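# Seat the lock in the door's edge slot

## Task

Put the lock into the slot cut in the door's edge so that its plate sits flush with the edge and its keyholes line up with the door's. The door must still be standing, and the lock has to stay in place with no help from the robot.

## Robot and tools

Robot and frame. There are two arms, left_arm and right_arm, each with a two-finger gripper and a wrist camera (cam_left_wrist, cam_right_wrist, both 616x616 fisheye). All printed positions share one scene frame. The origin is on the table surface midway between the arms, +x points out across the table, +z points up, and left_arm sits on the +y side. The names left and right refer to the arms, not to sides of an image. On each gripper the fingers extend along its own +z axis and close along its own y axis. The reported hand point lies between the finger pads, about 1 cm short of the tips.

execute_actions. The argument actions is a list holding at most one item. An empty list sends nothing and returns the current state. An item with rows is a motion: rows holds 1 to 15 rows, and steps (1 to 15, default 15) sets how many control steps of 1/30 s it runs. Each row covers one step, and the last row repeats if there are fewer rows than steps. An item with only steps (up to 300) is a wait, counted from the previous result, so your reply time is part of it. The optional pictures flag (true or false) chooses whether camera images come back; by default they do. A refused call moves nothing.

Row layout. Every row has 14 numbers, each from -1 to 1, with both arms always present: left_arm dx, dy, dz, rx, ry, rz, opening, then right_arm in the same order. The first six numbers of each arm are an offset, not a pose. They are expressed in that gripper's own axes and measured from its pose in the most recent result that printed it. If none has been printed yet in this scene, or for the second and later calls in one reply, the offset is measured from where the gripper is when the action starts. Every row counts from that same reference; rows do not add up. A value of 1.0 equals 0.6 m of travel or 180 degrees of turn, and rx, ry, rz form a single rotation vector. The opening is absolute: +1 is fully open (0.094 m), -1 is closed. All-zero offsets do not mean stay still: they pull the gripper back to the reference pose.

move. target is one 14-number row laid out as above, with the same offset rules and scale. speed is the top path speed in m/s, 0.002 to 0.5, default 0.25; turning is capped at twice that value in rad/s. Each gripper follows a straight line toward its target, turning the short way, and both paths finish together after 0.5 to 10 s (cut off at 10 s). Paths ignore obstacles and the other arm. Grippers lag, can wander, and may exceed speed, mainly with a nearly straight arm. The opening is sent when the move begins. The result adds a move: line giving the ending (done, off_target, moving, held or fault; an arm not named is done), any limits (paced means its pose was clipped, held means some steps were blocked and the arm may then rush), and each gripper's distance from its target. Move results include pictures but no per-step readings.

wait. seconds from 0 to 10; the robot receives nothing new during it.

zoom_image. camera is cam_left_wrist or cam_right_wrist; region is [x0, y0, x1, y1] in pixels of that camera's latest image, origin top-left, no larger than 504 by 504.

finished_scene. Pass the number of the scene you are in. This is final and its result reports whether the goal was met; finish only when the lock stays seated on its own.

Reading results. The state line gives each gripper's position in metres and orientation as a wxyz quaternion; at long reach the printed position can be somewhat wrong. A pose unreachable line names an arm whose command the clearance check altered or blocked; HELD flags the steps where that happened. A Hand target line shows the pose each arm is currently driven toward. grip_measured is the finger opening on the command scale, and the last Joint positions value is the opening in metres; each gripper can read up to about 1 mm off. Joint torques are total drive output and include offsets and noise. Camera calibration (K, distortion, T_world_to_cam) is supplied and may differ slightly per scene.

Control behaviour. Each step the commanded pose is clipped to within 70 mm and 16 degrees of the measured one, and position wins over orientation when both cannot be met. After an action an arm continues only to its last clipped pose, so check the result and send the remainder. Arms usually finish a centimetre or more low and can sink further under repeated zero offsets; to hold one still, send the offset back to its desired pose in the first call of a reply and zeros afterwards, aiming higher if it still droops. The simulation keeps running while you think and write. Joint limits (rad): waist -2.618 to 3.054, shoulder 0 to 3.142, elbow 0 to 3.142, wrist pitch -1.571 to 1.571, wrist yaw -1.571 to 1.571, wrist roll -2.094 to 2.094.

Gripping and care. To hold a part, command an opening below grip_measured: roughly 0.03 lower grips firmly, smaller gaps grip gently. Pads press up to about 50 to 62 N, less on thin parts, with a brief spike on first contact. Occasional tugs on held parts or shoves on loose ones can happen. Faster contact hits harder, and aiming further past a surface pushes harder. Never let anything leave the table, never let the arms collide or push each other, and avoid drops, slips and slams; keep the door upright. Holding loads heats motors: a MOTOR HOT line appears from 75 °C, at 90 °C the arm halts for 10 s, and at 100 °C it goes limp and falls.

Each tool is called after "Emit:" by a JSON object that holds its "name" and its "arguments".

## Session

Emit:
{"name": "execute_actions", "arguments": {"actions": []}}

Scene clock: 0.00 s of 5550.00 s.
left_arm: end_effector_position=(+0.2545, +0.3244, +0.1114) grip_measured=+1.000 end_effector_quat_wxyz=(-0.111, -0.224, +0.916, -0.313) | right_arm: end_effector_position=(+0.3037, -0.3817, +0.1977) grip_measured=+1.000 end_effector_quat_wxyz=(+0.145, +0.855, +0.492, -0.077)
Joint positions: left_arm=[ 0.576  1.769  1.28  -1.467  0.572  0.064  0.094] | right_arm=[-0.199  1.596  1.571 -1.519  0.329  2.046  0.094]
Joint velocities: left_arm=[ 0.002  0.007 -0.002 -0.022 -0.022  0.037  0.   ] | right_arm=[-0.012  0.002  0.012 -0.066 -0.037 -0.022  0.   ]
Joint torques (N m, as the arm reports them, + toward a larger angle): no reading
Hand target (left_arm): +0.258, +0.324, +0.117; -0.099, -0.220, +0.917, -0.316
Hand target (right_arm): +0.303, -0.384, +0.204; +0.155, +0.855, +0.490, -0.073

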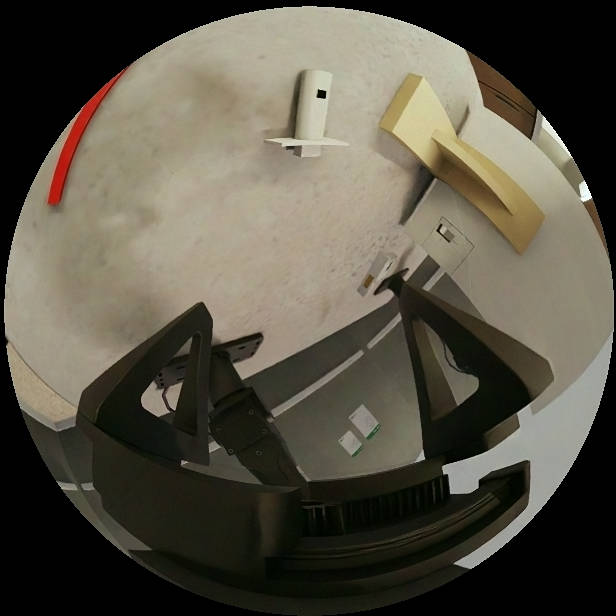

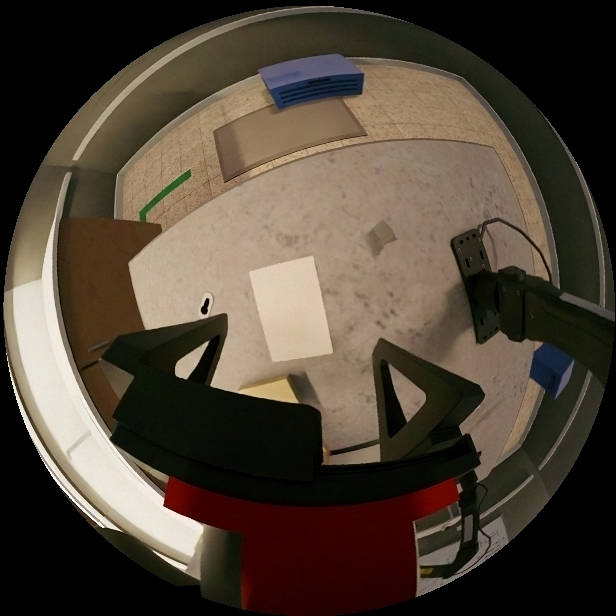

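Emit:
{"name": "move", "arguments": {"target": [0.12,-0.05,-0.27,0,0,0,1,-0.08,0,-0.05,0,0.27,0,1]}}

Scene clock: 31.27 s of 5550.00 s.
left_arm: end_effector_position=(+0.2150, +0.3807, +0.2647) grip_measured=+1.000 end_effector_quat_wxyz=(+0.189, -0.324, +0.906, -0.197) | right_arm: end_effector_position=(+0.2784, -0.4135, +0.2386) grip_measured=+1.000 end_effector_quat_wxyz=(-0.044, +0.815, +0.505, +0.282)
Joint positions: left_arm=[ 0.84   1.216  1.464 -1.574  0.5   -0.058  0.094] | right_arm=[-0.906  1.484  1.551 -1.569 -0.575  1.299  0.094]
Joint velocities: left_arm=[-0.002  0.007  0.002 -0.051 -0.081 -0.066  0.   ] | right_arm=[ 0.002 -0.002  0.002 -0.022 -0.022 -0.007  0.   ]
Joint torques (N m, as the arm reports them, + toward a larger angle): left_arm=[ 0.62 -2.72  7.14  0.6   0.25 -0.02] | right_arm=[-0.54 -2.95  4.45  0.31 -0.37 -0.11]
Hand target (left_arm): +0.213, +0.382, +0.276; +0.208, -0.325, +0.903, -0.188
Hand target (right_arm): +0.277, -0.411, +0.237; -0.056, +0.813, +0.503, +0.287
Off the commanded pose (left_arm): 0.013 m, 39 deg; orientation clipped at the last step of the last action.
Off the commanded pose (right_arm): 0.002 m, 3 deg.
joint sent to its limit (left arm) — the command would take joint 4 (wrist pitch) past its lower limit, so that joint was sent only as far as its limit.
joint sent to its limit (right arm) — the command would take joint 4 (wrist pitch) past its lower limit, so that joint was sent only as far as its limit.
After step 90, 25.97 s passed at rest.
move: off_target (left_arm, right_arm); limits=paced
camera_calibration (this result's frames):
cam_left_wrist: T_world_to_cam=[[0.429607, -0.765459, 0.479072, 0.0658899], [-0.879494, -0.23438, 0.414192, 0.165432], [-0.204762, -0.599281, -0.773908, 0.56588], [0, 0, 0, 1]] pos_world=[0.233061, 0.428331, 0.337852]
cam_right_wrist: T_world_to_cam=[[-0.893409, 0.325498, -0.309631, 0.455079], [-0.0622122, 0.592945, 0.802836, 0.0893788], [0.444916, 0.736524, -0.509492, 0.418988], [0, 0, 0, 1]] pos_world=[0.225717, -0.509719, 0.282621]

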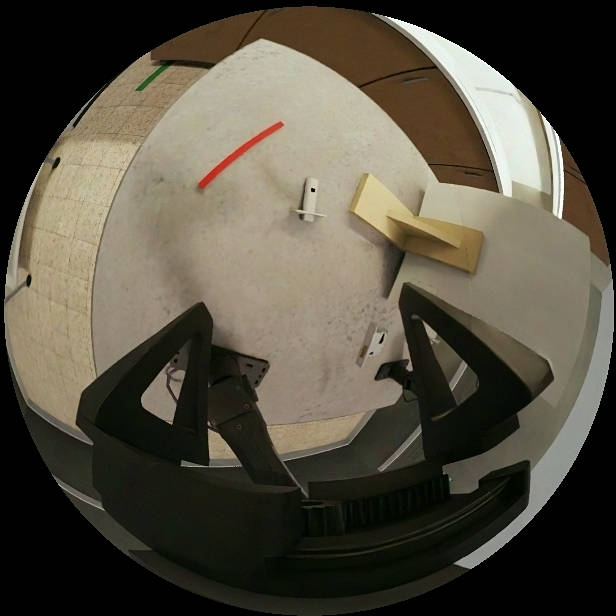

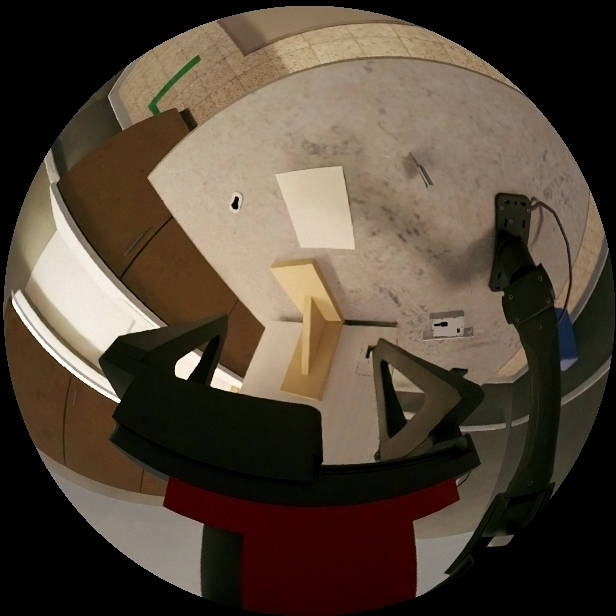

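Emit:
{"name": "zoom_image", "arguments": {"camera": "cam_right_wrist", "region": [330,280,500,410]}}

Emit:
{"name": "zoom_image", "arguments": {"camera": "cam_left_wrist", "region": [330,270,470,390]}}

Region (330, 280, 500, 410) of cam_right_wrist's 616x616 image, scaled by 2.965, with more detail than that image has; it fills the top 385 rows of this view, and the rest is white.

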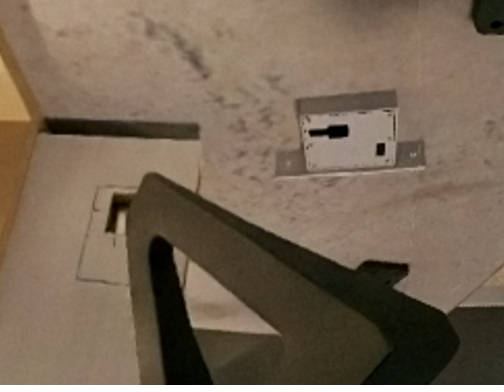

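Region (330, 270, 470, 390) of cam_left_wrist's 616x616 image, scaled by 3.600, with more detail than that image has; it fills the top 432 rows of this view, and the rest is white.

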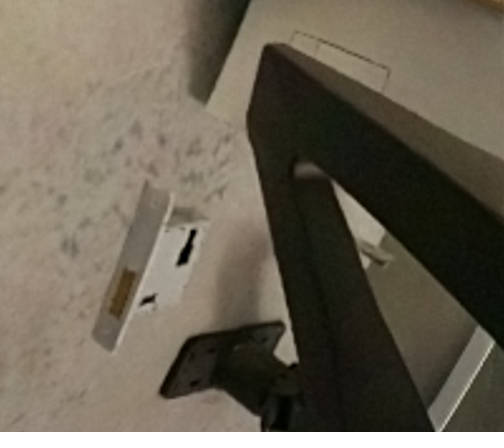

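Emit:
{"name": "move", "arguments": {"target": [0.659,-0.30,0.327,0.109,0.118,0.612,1,0,0,0,0,0,0,1]}}

Scene clock: 85.50 s of 5550.00 s.
left_arm: end_effector_position=(+0.1140, -0.0425, +0.0829) grip_measured=+1.000 end_effector_quat_wxyz=(+0.155, +0.614, +0.766, -0.109) | right_arm: end_effector_position=(+0.2785, -0.4132, +0.2388) grip_measured=+1.000 end_effector_quat_wxyz=(-0.044, +0.814, +0.505, +0.283)
Joint positions: left_arm=[-1.119  1.642  1.127 -0.674  0.009  0.082  0.094] | right_arm=[-0.906  1.484  1.551 -1.569 -0.577  1.297  0.094]
Joint velocities: left_arm=[-0.017 -0.007 -0.017 -0.007 -0.037  0.022  0.   ] | right_arm=[-0.002 -0.007 -0.007  0.022 -0.051 -0.037  0.   ]
Joint torques (N m, as the arm reports them, + toward a larger angle): left_arm=[-0.78 -4.93  8.22  1.11 -0.02  0.04] | right_arm=[ 0.04 -3.32  5.18  0.41 -0.23  0.04]
Hand target (left_arm): +0.115, -0.055, +0.093; +0.172, +0.618, +0.758, -0.119
Hand target (right_arm): +0.278, -0.413, +0.239; -0.044, +0.815, +0.505, +0.282
Off the commanded pose (left_arm): 0.020 m, 3 deg.
Off the commanded pose (right_arm): 0.000 m, 0 deg.
After step 90, 46.73 s passed at rest.
move: off_target (left_arm)
camera_calibration (this result's frames):
cam_left_wrist: T_world_to_cam=[[-0.991438, -0.126474, -0.0324793, 0.103927], [-0.128812, 0.906517, 0.402037, 0.0166276], [-0.0214042, 0.402779, -0.915047, 0.184263], [0, 0, 0, 1]] pos_world=[0.109123, -0.0761463, 0.1653]
cam_right_wrist: T_world_to_cam=[[-0.89344, 0.324221, -0.310878, 0.454936], [-0.0646063, 0.592148, 0.803235, 0.0893229], [0.444511, 0.737728, -0.508102, 0.4191], [0, 0, 0, 1]] pos_world=[0.225934, -0.509573, 0.282628]

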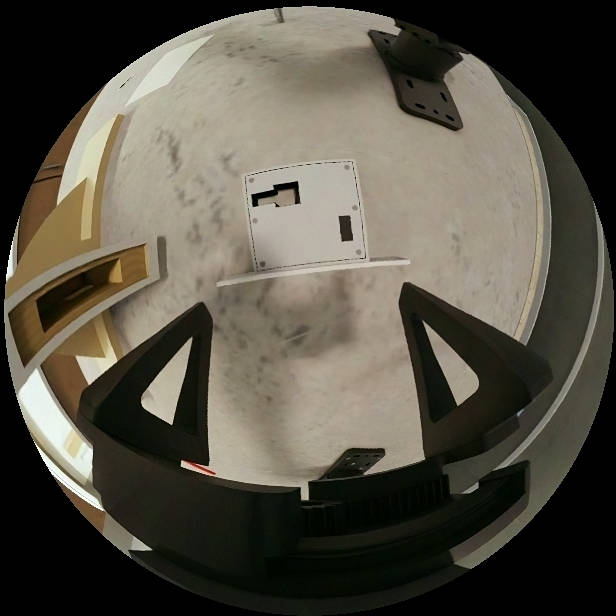

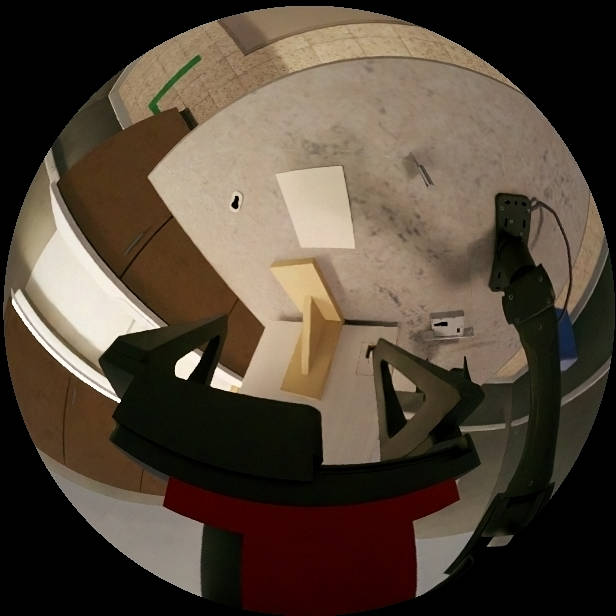

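Emit:
{"name": "move", "arguments": {"target": [-0.025,-0.008,0.08,0,-0.01,0,1,0,0,0,0,0,0,1]}}

Emit:
{"name": "zoom_image", "arguments": {"camera": "cam_left_wrist", "region": [0,180,220,400]}}

Scene clock: 98.37 s of 5550.00 s.
left_arm: end_effector_position=(+0.1191, -0.0731, +0.0445) grip_measured=+1.000 end_effector_quat_wxyz=(+0.163, +0.612, +0.765, -0.117) | right_arm: end_effector_position=(+0.2785, -0.4132, +0.2388) grip_measured=+1.000 end_effector_quat_wxyz=(-0.044, +0.814, +0.505, +0.283)
Joint positions: left_arm=[-1.129  1.789  1.127 -0.505  0.009  0.07   0.094] | right_arm=[-0.906  1.484  1.551 -1.569 -0.577  1.297  0.094]
Joint velocities: left_arm=[ 0.012 -0.002  0.012  0.066 -0.022  0.007  0.   ] | right_arm=[-0.017  0.002  0.012 -0.007 -0.051 -0.051  0.   ]
Joint torques (N m, as the arm reports them, + toward a larger angle): left_arm=[-0.89 -6.38  4.83  1.2  -0.04 -0.06] | right_arm=[ 0.03 -3.34  5.2   0.4  -0.24  0.02]
Hand target (left_arm): +0.116, -0.075, +0.044; +0.167, +0.612, +0.764, -0.119
Hand target (right_arm): +0.279, -0.413, +0.239; -0.044, +0.814, +0.505, +0.283
Off the commanded pose (left_arm): 0.002 m, 1 deg.
Off the commanded pose (right_arm): 0.000 m, 0 deg.
After step 90, 8.87 s passed at rest.
move: done
camera_calibration (this result's frames):
cam_left_wrist: T_world_to_cam=[[-0.991261, -0.128121, -0.0314128, 0.103649], [-0.130366, 0.915053, 0.381683, 0.0621856], [-0.0201571, 0.382443, -0.923759, 0.160307], [0, 0, 0, 1]] pos_world=[0.114082, -0.104932, 0.127606]
cam_right_wrist: T_world_to_cam=[[-0.89344, 0.324221, -0.310878, 0.454936], [-0.0646063, 0.592148, 0.803235, 0.0893229], [0.444511, 0.737728, -0.508102, 0.4191], [0, 0, 0, 1]] pos_world=[0.225934, -0.509573, 0.282628]

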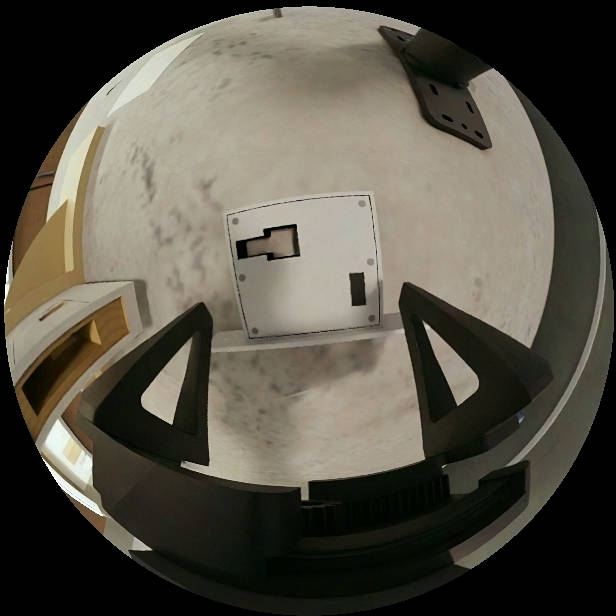

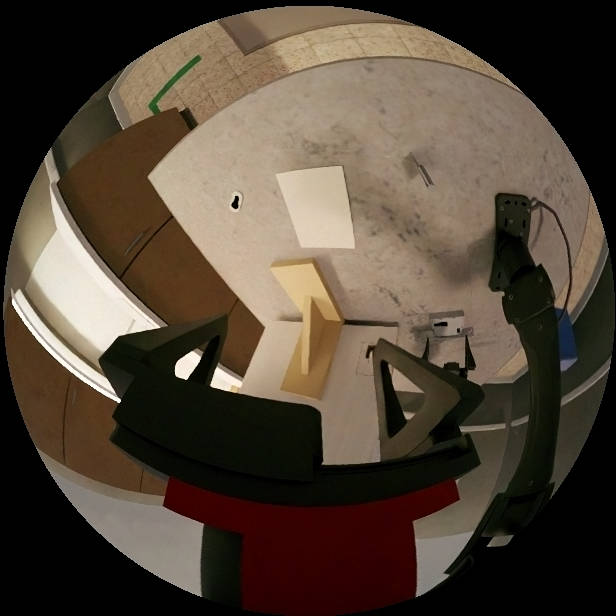

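Region (0, 180, 220, 400) of cam_left_wrist's 616x616 image, scaled by 2.291, with more detail than that image has.

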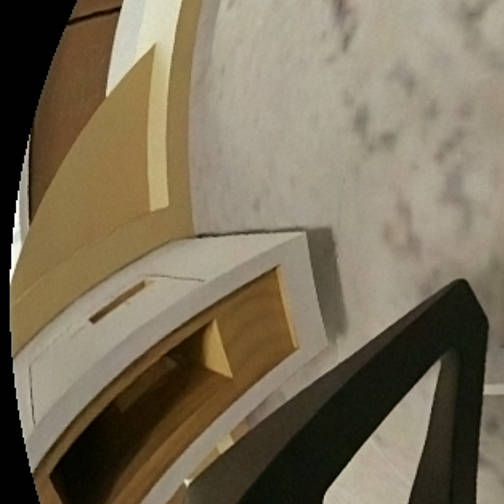

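Emit:
{"name": "move", "arguments": {"target": [0.018,-0.009,0.046,0,0,0,1,0,0,0,0,0,0,1], "speed": 0.05}}

Scene clock: 106.20 s of 5550.00 s.
left_arm: end_effector_position=(+0.1176, -0.0746, +0.0191) grip_measured=+1.000 end_effector_quat_wxyz=(+0.162, +0.611, +0.766, -0.118) | right_arm: end_effector_position=(+0.2785, -0.4132, +0.2388) grip_measured=+1.000 end_effector_quat_wxyz=(-0.044, +0.814, +0.505, +0.283)
Joint positions: left_arm=[-1.134  1.837  1.076 -0.406  0.009  0.063  0.094] | right_arm=[-0.906  1.484  1.551 -1.569 -0.577  1.297  0.094]
Joint velocities: left_arm=[-0.002 -0.012  0.002 -0.037 -0.095 -0.066  0.   ] | right_arm=[-0.002 -0.002 -0.012 -0.022 -0.066 -0.022  0.   ]
Joint torques (N m, as the arm reports them, + toward a larger angle): left_arm=[-0.73 -5.85  4.61  1.17 -0.07 -0.05] | right_arm=[ 0.01 -3.34  5.18  0.4  -0.24  0.02]
Hand target (left_arm): +0.114, -0.075, +0.015; +0.163, +0.612, +0.765, -0.117
Hand target (right_arm): +0.279, -0.413, +0.239; -0.044, +0.814, +0.505, +0.283
Off the commanded pose (left_arm): 0.005 m, 0 deg.
Off the commanded pose (right_arm): 0.000 m, 0 deg.
After step 90, 3.90 s passed at rest.
move: done
camera_calibration (this result's frames):
cam_left_wrist: T_world_to_cam=[[-0.991118, -0.129853, -0.0286824, 0.10098], [-0.130922, 0.914961, 0.381715, 0.0730641], [-0.0233236, 0.38208, -0.923835, 0.13773], [0, 0, 0, 1]] pos_world=[0.112861, -0.106362, 0.102247]
cam_right_wrist: T_world_to_cam=[[-0.89344, 0.324221, -0.310878, 0.454936], [-0.0646063, 0.592148, 0.803235, 0.0893229], [0.444511, 0.737728, -0.508102, 0.4191], [0, 0, 0, 1]] pos_world=[0.225934, -0.509573, 0.282628]

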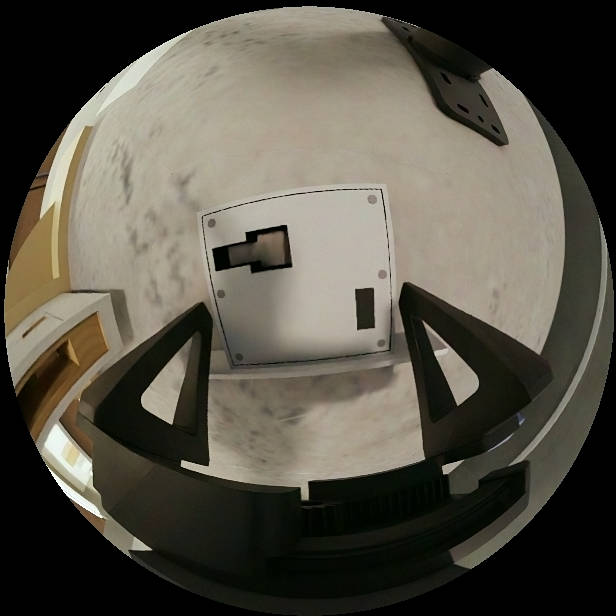

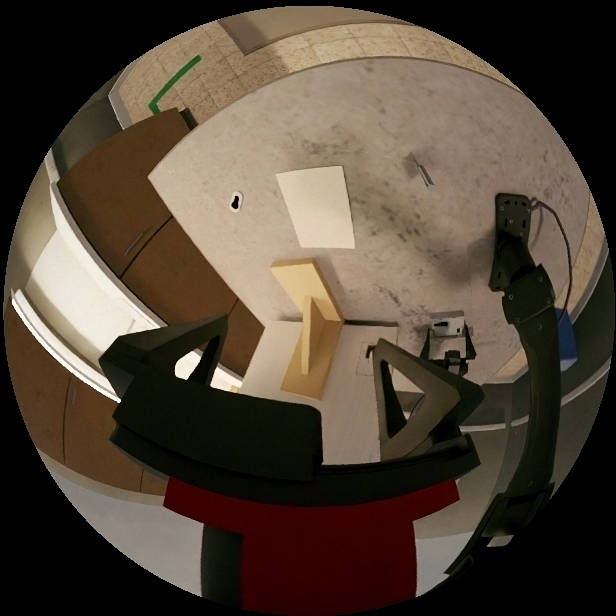

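Emit:
{"name": "move", "arguments": {"target": [0.009,-0.004,0.019,0,0,0,1,0,0,0,0,0,0,1], "speed": 0.03}}

Emit:
{"name": "move", "arguments": {"target": [0,0,0,0,0,0,0.6,0,0,0,0,0,0,1]}}

Scene clock: 112.33 s of 5550.00 s.
left_arm: end_effector_position=(+0.1188, -0.0786, +0.0146) grip_measured=+1.000 end_effector_quat_wxyz=(+0.169, +0.609, +0.765, -0.124) | right_arm: end_effector_position=(+0.2785, -0.4132, +0.2388) grip_measured=+1.000 end_effector_quat_wxyz=(-0.044, +0.814, +0.505, +0.283)
Joint positions: left_arm=[-1.134  1.85   1.063 -0.362  0.009  0.06   0.094] | right_arm=[-0.906  1.484  1.551 -1.569 -0.577  1.297  0.094]
Joint velocities: left_arm=[ 0.017 -0.002 -0.007 -0.007  0.022 -0.051  0.   ] | right_arm=[ 0.012 -0.007 -0.007  0.007 -0.037 -0.022  0.   ]
Joint torques (N m, as the arm reports them, + toward a larger angle): left_arm=[-0.5  -5.74  4.15  1.1  -0.02  0.  ] | right_arm=[ 0.03 -3.33  5.2   0.41 -0.25  0.01]
Hand target (left_arm): +0.115, -0.074, +0.007; +0.162, +0.611, +0.766, -0.118
Hand target (right_arm): +0.279, -0.413, +0.239; -0.044, +0.814, +0.505, +0.283
Off the commanded pose (left_arm): 0.010 m, 1 deg.
Off the commanded pose (right_arm): 0.000 m, 0 deg.
After step 90, 2.37 s passed at rest.
move: done
camera_calibration (this result's frames):
cam_left_wrist: T_world_to_cam=[[-0.990667, -0.132827, -0.0306021, 0.101258], [-0.134808, 0.92156, 0.36408, 0.0798509], [-0.0201581, 0.364808, -0.930865, 0.133574], [0, 0, 0, 1]] pos_world=[0.11377, -0.108867, 0.0983662]
cam_right_wrist: T_world_to_cam=[[-0.89344, 0.324221, -0.310878, 0.454936], [-0.0646063, 0.592148, 0.803235, 0.0893229], [0.444511, 0.737728, -0.508102, 0.4191], [0, 0, 0, 1]] pos_world=[0.225934, -0.509573, 0.282628]

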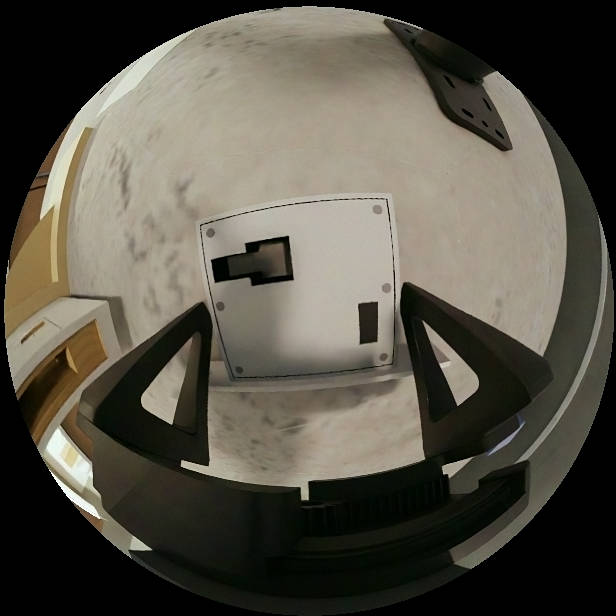

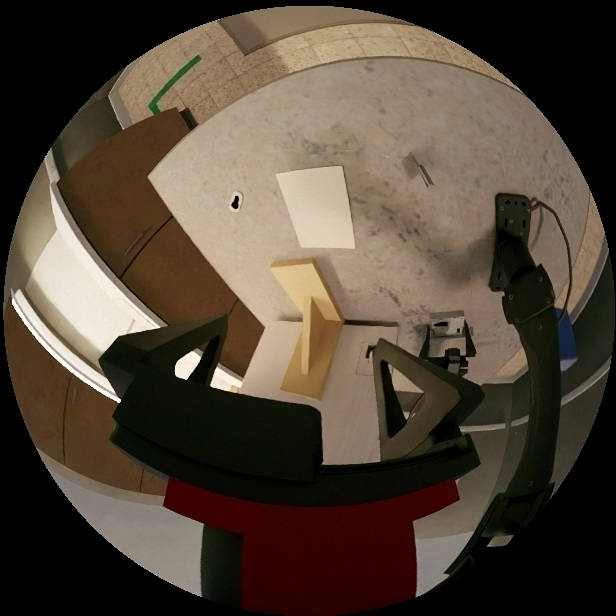

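Scene clock: 112.83 s of 5550.00 s.
left_arm: end_effector_position=(+0.1182, -0.0787, +0.0146) grip_measured=+0.680 end_effector_quat_wxyz=(+0.168, +0.609, +0.765, -0.125) | right_arm: end_effector_position=(+0.2785, -0.4132, +0.2388) grip_measured=+1.000 end_effector_quat_wxyz=(-0.044, +0.814, +0.505, +0.283)
Joint positions: left_arm=[-1.134  1.85   1.063 -0.362  0.012  0.059  0.079] | right_arm=[-0.906  1.484  1.551 -1.569 -0.577  1.297  0.094]
Joint velocities: left_arm=[-0.012 -0.012 -0.017 -0.022 -0.051  0.007 -0.   ] | right_arm=[-0.007 -0.002 -0.002 -0.007 -0.066 -0.081  0.   ]
Joint torques (N m, as the arm reports them, + toward a larger angle): left_arm=[-0.03 -6.41  5.27  1.01 -0.03  0.01] | right_arm=[ 0.03 -3.34  5.17  0.4  -0.25  0.02]
Hand target (left_arm): +0.119, -0.079, +0.015; +0.169, +0.609, +0.765, -0.124
Hand target (right_arm): +0.279, -0.413, +0.239; -0.044, +0.814, +0.505, +0.283
Off the commanded pose (left_arm): 0.001 m, 0 deg.
Off the commanded pose (right_arm): 0.000 m, 0 deg.
move: done
camera_calibration (this result's frames):
cam_left_wrist: T_world_to_cam=[[-0.99083, -0.132292, -0.0274841, 0.100722], [-0.133176, 0.921819, 0.364024, 0.0796822], [-0.0228223, 0.364346, -0.930984, 0.133838], [0, 0, 0, 1]] pos_world=[0.113465, -0.108891, 0.0983628]
cam_right_wrist: T_world_to_cam=[[-0.89344, 0.324221, -0.310878, 0.454936], [-0.0646063, 0.592148, 0.803235, 0.0893229], [0.444511, 0.737728, -0.508102, 0.4191], [0, 0, 0, 1]] pos_world=[0.225934, -0.509573, 0.282628]

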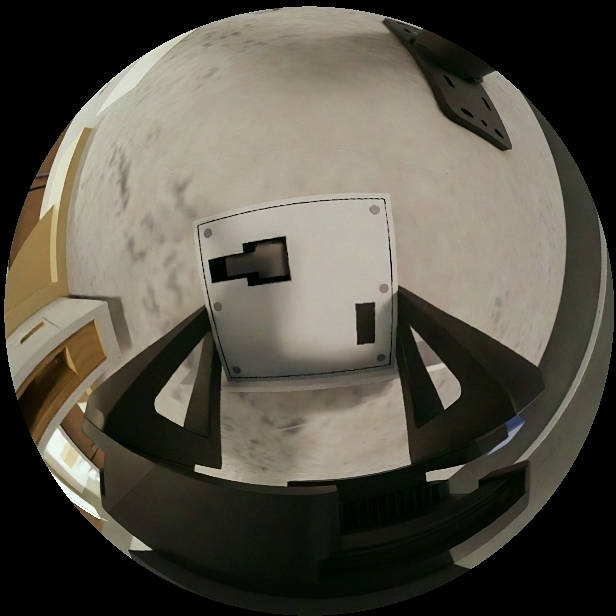

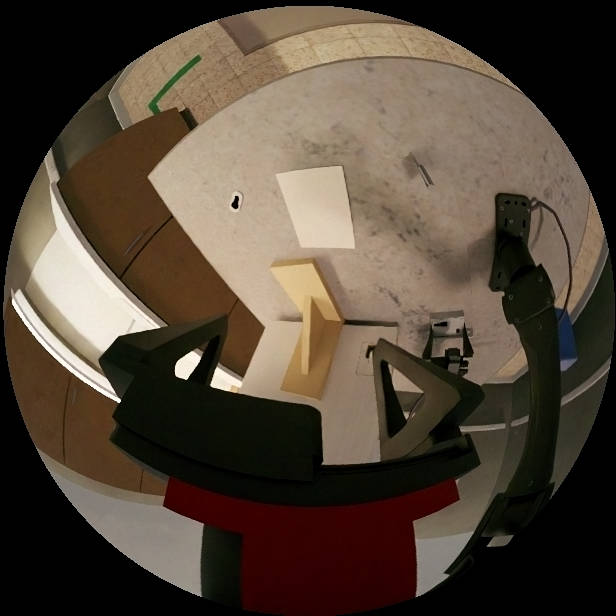

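Emit:
{"name": "move", "arguments": {"target": [-0.047,0.015,-0.225,0,0,0,0.62,0,0,0,0,0,0,1], "speed": 0.15}}

Emit:
{"name": "move", "arguments": {"target": [0,0,0,0.203,-0.377,-0.503,0.62,0,0,0,0,0,0,1]}}

Scene clock: 131.93 s of 5550.00 s.
left_arm: end_effector_position=(+0.1130, -0.0315, +0.1175) grip_measured=+0.680 end_effector_quat_wxyz=(+0.126, +0.616, +0.773, -0.091) | right_arm: end_effector_position=(+0.2785, -0.4132, +0.2388) grip_measured=+1.000 end_effector_quat_wxyz=(-0.044, +0.814, +0.505, +0.283)
Joint positions: left_arm=[-1.111  1.633  1.281 -0.907  0.012  0.085  0.079] | right_arm=[-0.906  1.484  1.551 -1.569 -0.577  1.297  0.094]
Joint velocities: left_arm=[-0.017 -0.002  0.022  0.037 -0.066 -0.095 -0.   ] | right_arm=[ 0.012 -0.012 -0.002 -0.007  0.022  0.037  0.   ]
Joint torques (N m, as the arm reports them, + toward a larger angle): left_arm=[ 0.89 -8.36  8.97  1.07  0.15  0.09] | right_arm=[ 0.02 -3.32  5.18  0.4  -0.25  0.02]
Hand target (left_arm): +0.119, -0.045, +0.150; +0.168, +0.609, +0.765, -0.124
Hand target (right_arm): +0.279, -0.413, +0.239; -0.044, +0.814, +0.505, +0.283
Off the commanded pose (left_arm): 0.036 m, 6 deg.
Off the commanded pose (right_arm): 0.000 m, 0 deg.
After step 90, 14.53 s passed at rest.
move: off_target (left_arm)
camera_calibration (this result's frames):
cam_left_wrist: T_world_to_cam=[[-0.99145, -0.129229, -0.0180688, 0.10371], [-0.122817, 0.877416, 0.463743, -0.016197], [-0.0440754, 0.461997, -0.885785, 0.212522], [0, 0, 0, 1]] pos_world=[0.110201, -0.0705708, 0.197634]
cam_right_wrist: T_world_to_cam=[[-0.89344, 0.324221, -0.310878, 0.454936], [-0.0646063, 0.592148, 0.803235, 0.0893229], [0.444511, 0.737728, -0.508102, 0.4191], [0, 0, 0, 1]] pos_world=[0.225934, -0.509573, 0.282628]

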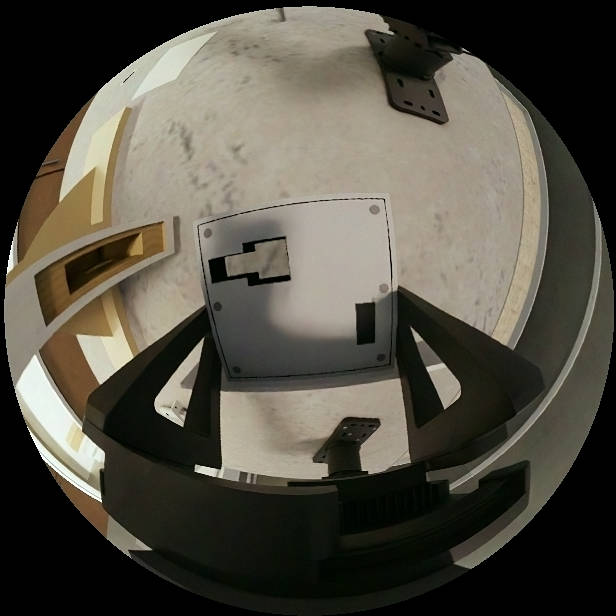

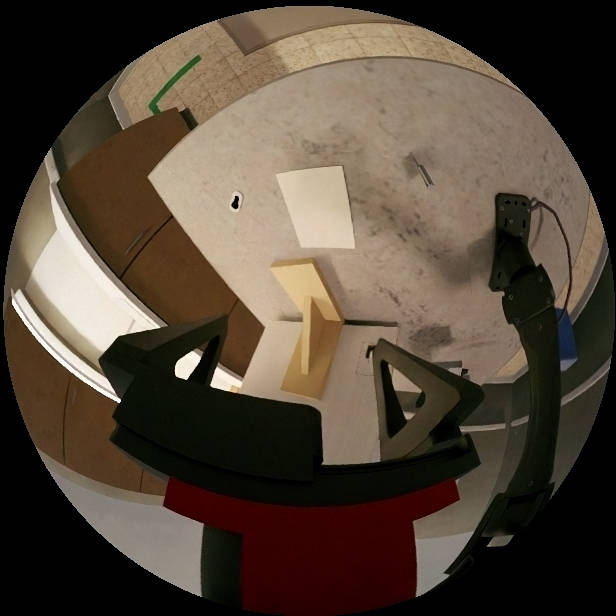

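Scene clock: 136.97 s of 5550.00 s.
left_arm: end_effector_position=(+0.1130, -0.0271, +0.0894) grip_measured=+0.680 end_effector_quat_wxyz=(+0.216, -0.200, +0.747, -0.596) | right_arm: end_effector_position=(+0.2785, -0.4132, +0.2388) grip_measured=+1.000 end_effector_quat_wxyz=(-0.044, +0.814, +0.505, +0.283)
Joint positions: left_arm=[-1.375  1.692  0.196  1.263 -0.549 -1.608  0.079] | right_arm=[-0.906  1.484  1.551 -1.569 -0.577  1.297  0.094]
Joint velocities: left_arm=[-0.012  0.017 -0.002  0.022 -0.022  0.022 -0.001] | right_arm=[-0.007 -0.017  0.002 -0.007  0.095 -0.081  0.   ]
Joint torques (N m, as the arm reports them, + toward a larger angle): left_arm=[-0.82 -3.48  3.76  3.   -0.33  0.06] | right_arm=[ 0.03 -3.34  5.19  0.4  -0.24  0.01]
Hand target (left_arm): +0.113, -0.032, +0.115; +0.212, -0.212, +0.711, -0.636
Hand target (right_arm): +0.279, -0.413, +0.239; -0.044, +0.814, +0.505, +0.283
Off the commanded pose (left_arm): 0.028 m, 6 deg.
Off the commanded pose (right_arm): 0.000 m, 0 deg.
move: off_target (left_arm)
camera_calibration (this result's frames):
cam_left_wrist: T_world_to_cam=[[-0.0516773, -0.240032, 0.969389, -0.0937672], [-0.979466, 0.201595, -0.00229726, 0.113071], [-0.194872, -0.949602, -0.245521, 0.107114], [0, 0, 0, 1]] pos_world=[0.126777, 0.0564143, 0.117455]
cam_right_wrist: T_world_to_cam=[[-0.89344, 0.324221, -0.310878, 0.454936], [-0.0646063, 0.592148, 0.803235, 0.0893229], [0.444511, 0.737728, -0.508102, 0.4191], [0, 0, 0, 1]] pos_world=[0.225934, -0.509573, 0.282628]

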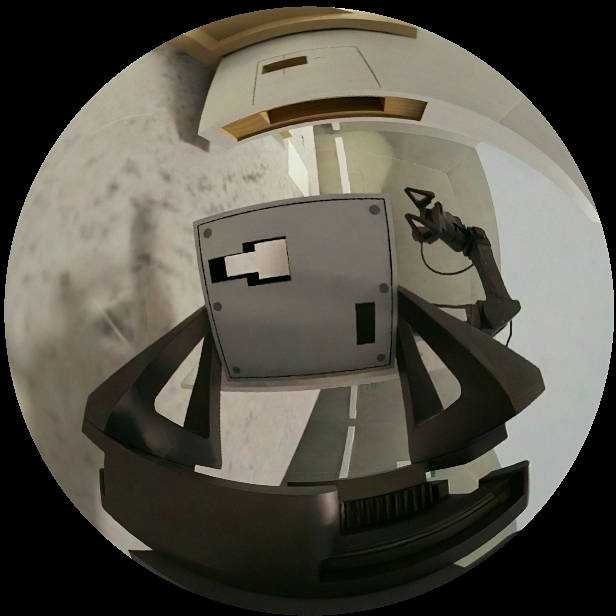

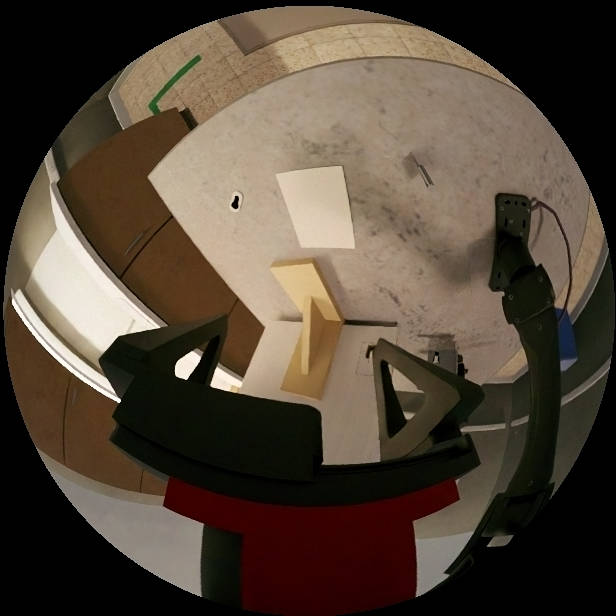

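Emit:
{"name": "move", "arguments": {"target": [-0.062,-0.087,0.072,0.094,0,-0.04,0.62,0.39,-0.387,0,-0.182,-0.098,-0.81,1]}}

Scene clock: 168.40 s of 5550.00 s.
left_arm: end_effector_position=(+0.1631, -0.0405, +0.0961) grip_measured=+0.680 end_effector_quat_wxyz=(+0.198, -0.220, +0.716, -0.632) | right_arm: end_effector_position=(+0.1608, -0.1162, +0.2984) grip_measured=+1.000 end_effector_quat_wxyz=(+0.479, -0.229, +0.840, +0.112)
Joint positions: left_arm=[-1.146  1.844  0.26   1.455 -0.323 -1.607  0.079] | right_arm=[ 1.417  0.905  1.158 -1.152  0.851  0.722  0.094]
Joint velocities: left_arm=[-0.002  0.002 -0.022  0.125 -0.022 -0.037 -0.001] | right_arm=[-0.017 -0.007 -0.007 -0.007 -0.037 -0.007  0.   ]
Joint torques (N m, as the arm reports them, + toward a larger angle): left_arm=[ 0.9  -4.24  5.94  3.13  0.03 -0.03] | right_arm=[ 0.54  1.2   8.45  1.37  0.47 -0.08]
Hand target (left_arm): +0.169, -0.051, +0.134; +0.196, -0.223, +0.664, -0.686
Hand target (right_arm): +0.162, -0.112, +0.312; +0.491, -0.223, +0.833, +0.120
Off the commanded pose (left_arm): 0.041 m, 13 deg.
Off the commanded pose (right_arm): 0.010 m, 2 deg.
joint sent to its limit (left arm) — the command would take joint 4 (wrist pitch) past its upper limit, so that joint was sent only as far as its limit.
After step 90, 22.63 s passed at rest.
move: off_target (left_arm)
camera_calibration (this result's frames):
cam_left_wrist: T_world_to_cam=[[-0.0277472, -0.134212, 0.990564, -0.102535], [-0.980694, 0.195545, -0.000976295, 0.164747], [-0.193569, -0.971468, -0.137046, 0.0942796], [0, 0, 0, 1]] pos_world=[0.176971, 0.0456127, 0.114649]
cam_right_wrist: T_world_to_cam=[[0.571423, -0.797503, 0.19356, -0.244434], [-0.655944, -0.585587, -0.476262, 0.197977], [0.493166, 0.145182, -0.857735, 0.310266], [0, 0, 0, 1]] pos_world=[0.116524, -0.124049, 0.407728]

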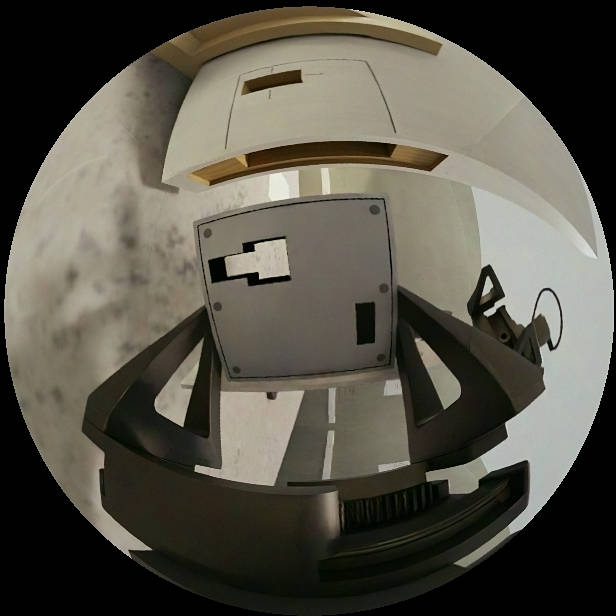

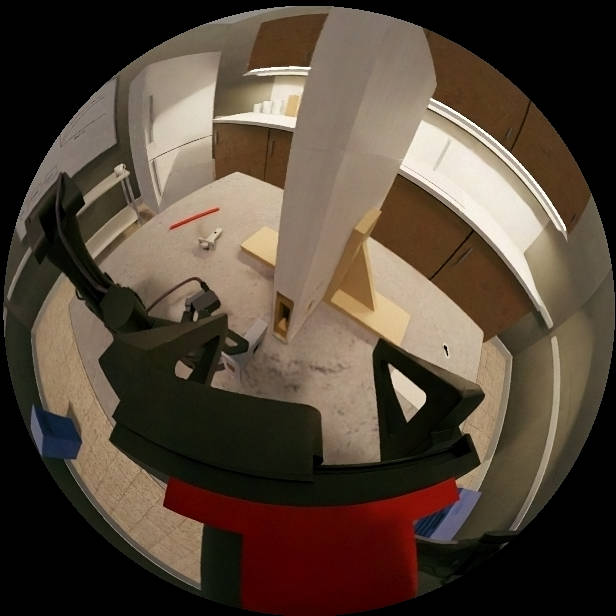

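Emit:
{"name": "move", "arguments": {"target": [-0.01,-0.085,0.059,0.075,0,0,0.62,-0.02,0.06,0,0,0.05,0,1], "speed": 0.05}}

Emit:
{"name": "zoom_image", "arguments": {"camera": "cam_right_wrist", "region": [210,240,370,400]}}

Scene clock: 188.67 s of 5550.00 s.
left_arm: end_effector_position=(+0.1832, -0.0606, +0.1037) grip_measured=+0.680 end_effector_quat_wxyz=(+0.210, -0.207, +0.707, -0.642) | right_arm: end_effector_position=(+0.1460, -0.0833, +0.2993) grip_measured=+1.000 end_effector_quat_wxyz=(+0.409, -0.250, +0.873, +0.089)
Joint positions: left_arm=[-1.089  1.898  0.357  1.45  -0.266 -1.564  0.079] | right_arm=[ 1.417  1.131  1.382 -1.313  0.732  0.811  0.094]
Joint velocities: left_arm=[-0.012 -0.012 -0.007 -0.051 -0.051 -0.022 -0.001] | right_arm=[-0.002 -0.007 -0.017  0.037 -0.051 -0.007  0.   ]
Joint torques (N m, as the arm reports them, + toward a larger angle): left_arm=[ 0.88 -4.59  6.22  3.23  0.05  0.1 ] | right_arm=[-0.82 -0.01  8.59  0.97  0.31  0.12]
Hand target (left_arm): +0.189, -0.069, +0.142; +0.216, -0.203, +0.656, -0.694
Hand target (right_arm): +0.149, -0.082, +0.308; +0.412, -0.239, +0.874, +0.095
Off the commanded pose (left_arm): 0.041 m, 12 deg.
Off the commanded pose (right_arm): 0.009 m, 2 deg.
joint sent to its limit (left arm) — the command would take joint 4 (wrist pitch) past its upper limit, so that joint was sent only as far as its limit.
After step 90, 14.60 s passed at rest.
move: off_target (left_arm)
camera_calibration (this result's frames):
cam_left_wrist: T_world_to_cam=[[-0.0690628, -0.119059, 0.990482, -0.103689], [-0.978937, 0.1993, -0.0443013, 0.192739], [-0.192129, -0.972679, -0.130316, 0.078681], [0, 0, 0, 1]] pos_world=[0.196635, 0.0257733, 0.121494]
cam_right_wrist: T_world_to_cam=[[0.608397, -0.770303, 0.191014, -0.212288], [-0.701064, -0.634442, -0.325565, 0.165368], [0.371972, 0.0641596, -0.926024, 0.344983], [0, 0, 0, 1]] pos_world=[0.116765, -0.080744, 0.41385]

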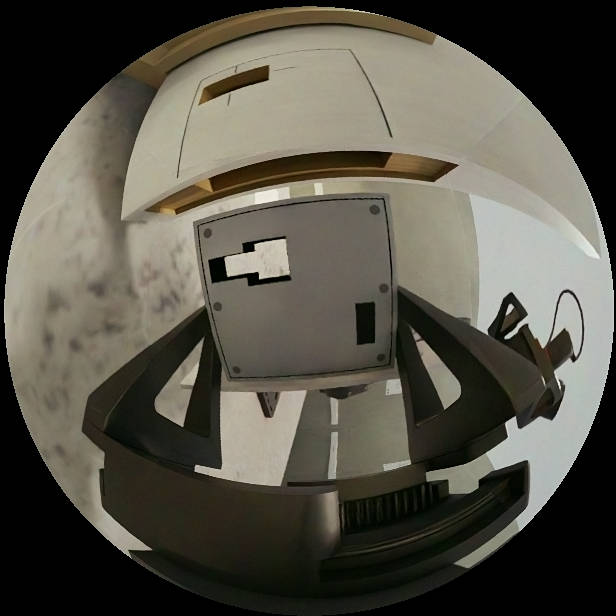

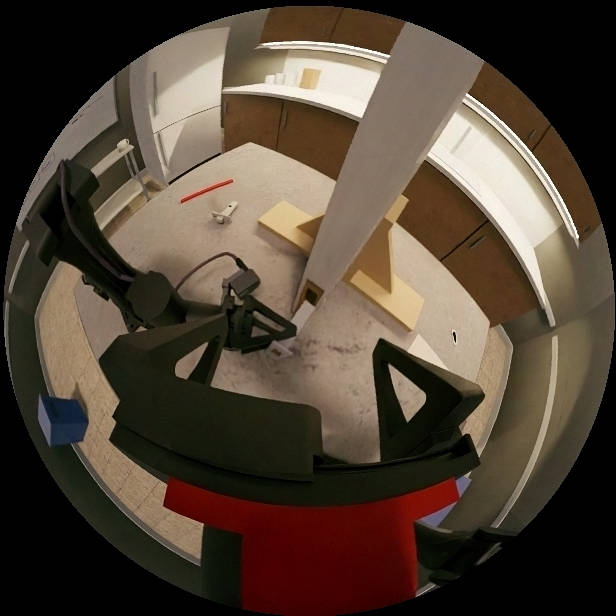

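Region (210, 240, 370, 400) of cam_right_wrist's 616x616 image, scaled by 3.150, with more detail than that image has.

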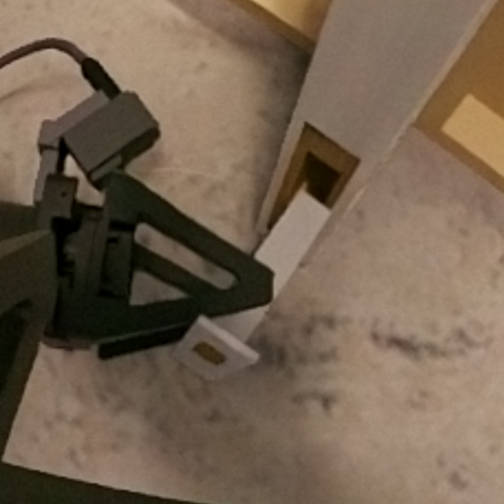

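Emit:
{"name": "move", "arguments": {"target": [-0.02,-0.074,0.02,0.07,0,0,0.62,-0.012,0,-0.01,0,0,0,1], "speed": 0.05}}

Emit:
{"name": "zoom_image", "arguments": {"camera": "cam_right_wrist", "region": [250,260,350,360]}}

Emit:
{"name": "zoom_image", "arguments": {"camera": "cam_left_wrist", "region": [110,130,480,280]}}

Scene clock: 210.07 s of 5550.00 s.
left_arm: end_effector_position=(+0.1926, -0.0562, +0.0880) grip_measured=+0.680 end_effector_quat_wxyz=(+0.213, -0.199, +0.724, -0.625) | right_arm: end_effector_position=(+0.1454, -0.0874, +0.2965) grip_measured=+1.000 end_effector_quat_wxyz=(+0.404, -0.256, +0.875, +0.080)
Joint positions: left_arm=[-1.042  1.935  0.357  1.447 -0.214 -1.538  0.079] | right_arm=[ 1.417  1.131  1.382 -1.337  0.727  0.812  0.094]
Joint velocities: left_arm=[-0.017 -0.002 -0.012 -0.007  0.051  0.066 -0.001] | right_arm=[-0.002 -0.007  0.012  0.022 -0.066 -0.007  0.   ]
Joint torques (N m, as the arm reports them, + toward a larger angle): left_arm=[ 0.94 -7.98  5.77  3.24  0.08  0.1 ] | right_arm=[0.07 0.11 9.54 0.96 0.32 0.  ]
Hand target (left_arm): +0.199, -0.065, +0.146; +0.224, -0.191, +0.657, -0.694
Hand target (right_arm): +0.146, -0.083, +0.308; +0.409, -0.251, +0.873, +0.090
Off the commanded pose (left_arm): 0.061 m, 15 deg.
Off the commanded pose (right_arm): 0.013 m, 1 deg.
joint sent to its limit (left arm) — the command would take joint 4 (wrist pitch) past its upper limit, so that joint was sent only as far as its limit.
After step 90, 15.97 s passed at rest.
move: off_target (left_arm, right_arm)
camera_calibration (this result's frames):
cam_left_wrist: T_world_to_cam=[[-0.0719915, -0.168253, 0.983111, -0.088513], [-0.977268, 0.208963, -0.0358009, 0.199832], [-0.19941, -0.963341, -0.179472, 0.0888915], [0, 0, 0, 1]] pos_world=[0.206644, 0.0289826, 0.110126]
cam_right_wrist: T_world_to_cam=[[0.610389, -0.764732, 0.206422, -0.218901], [-0.70157, -0.642928, -0.307315, 0.155326], [0.367728, 0.0427625, -0.928949, 0.342459], [0, 0, 0, 1]] pos_world=[0.116655, -0.0821812, 0.411048]

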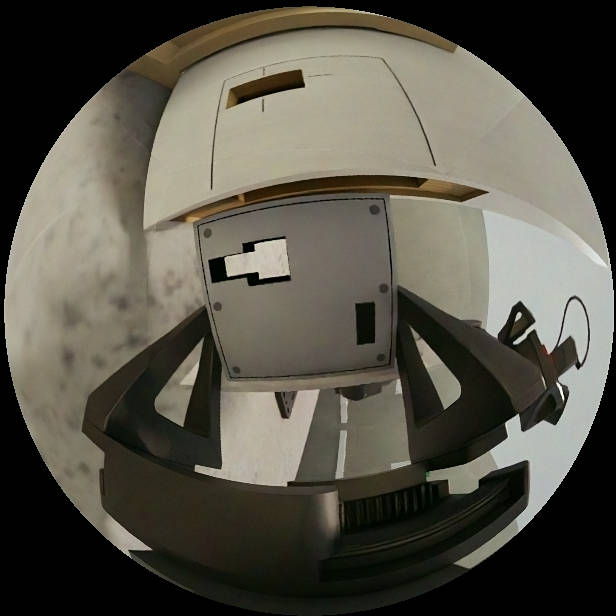

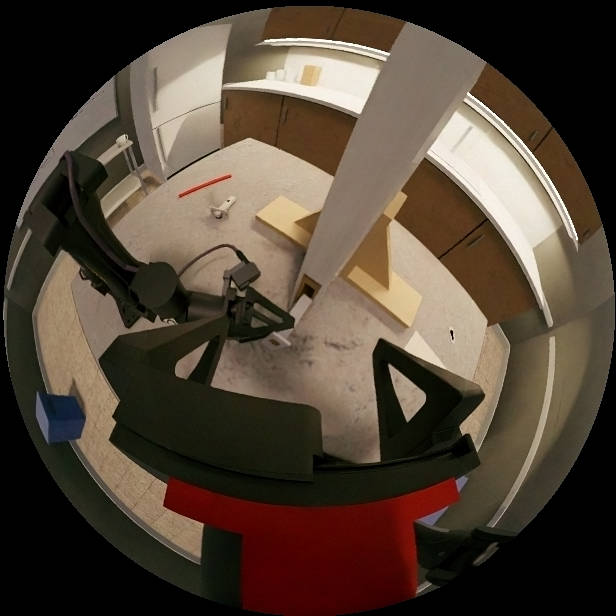

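Region (250, 260, 350, 360) of cam_right_wrist's 616x616 image, scaled by 5.040, with more detail than that image has.

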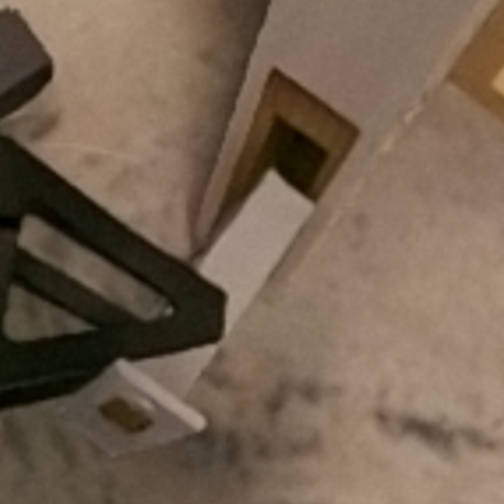

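Region (110, 130, 480, 280) of cam_left_wrist's 616x616 image, scaled by 1.362, with more detail than that image has; it fills the top 204 rows of this view, and the rest is white.

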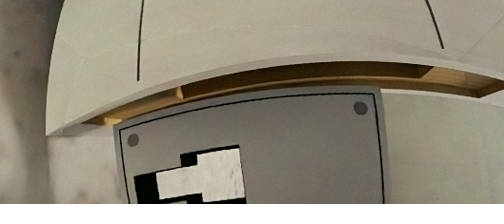

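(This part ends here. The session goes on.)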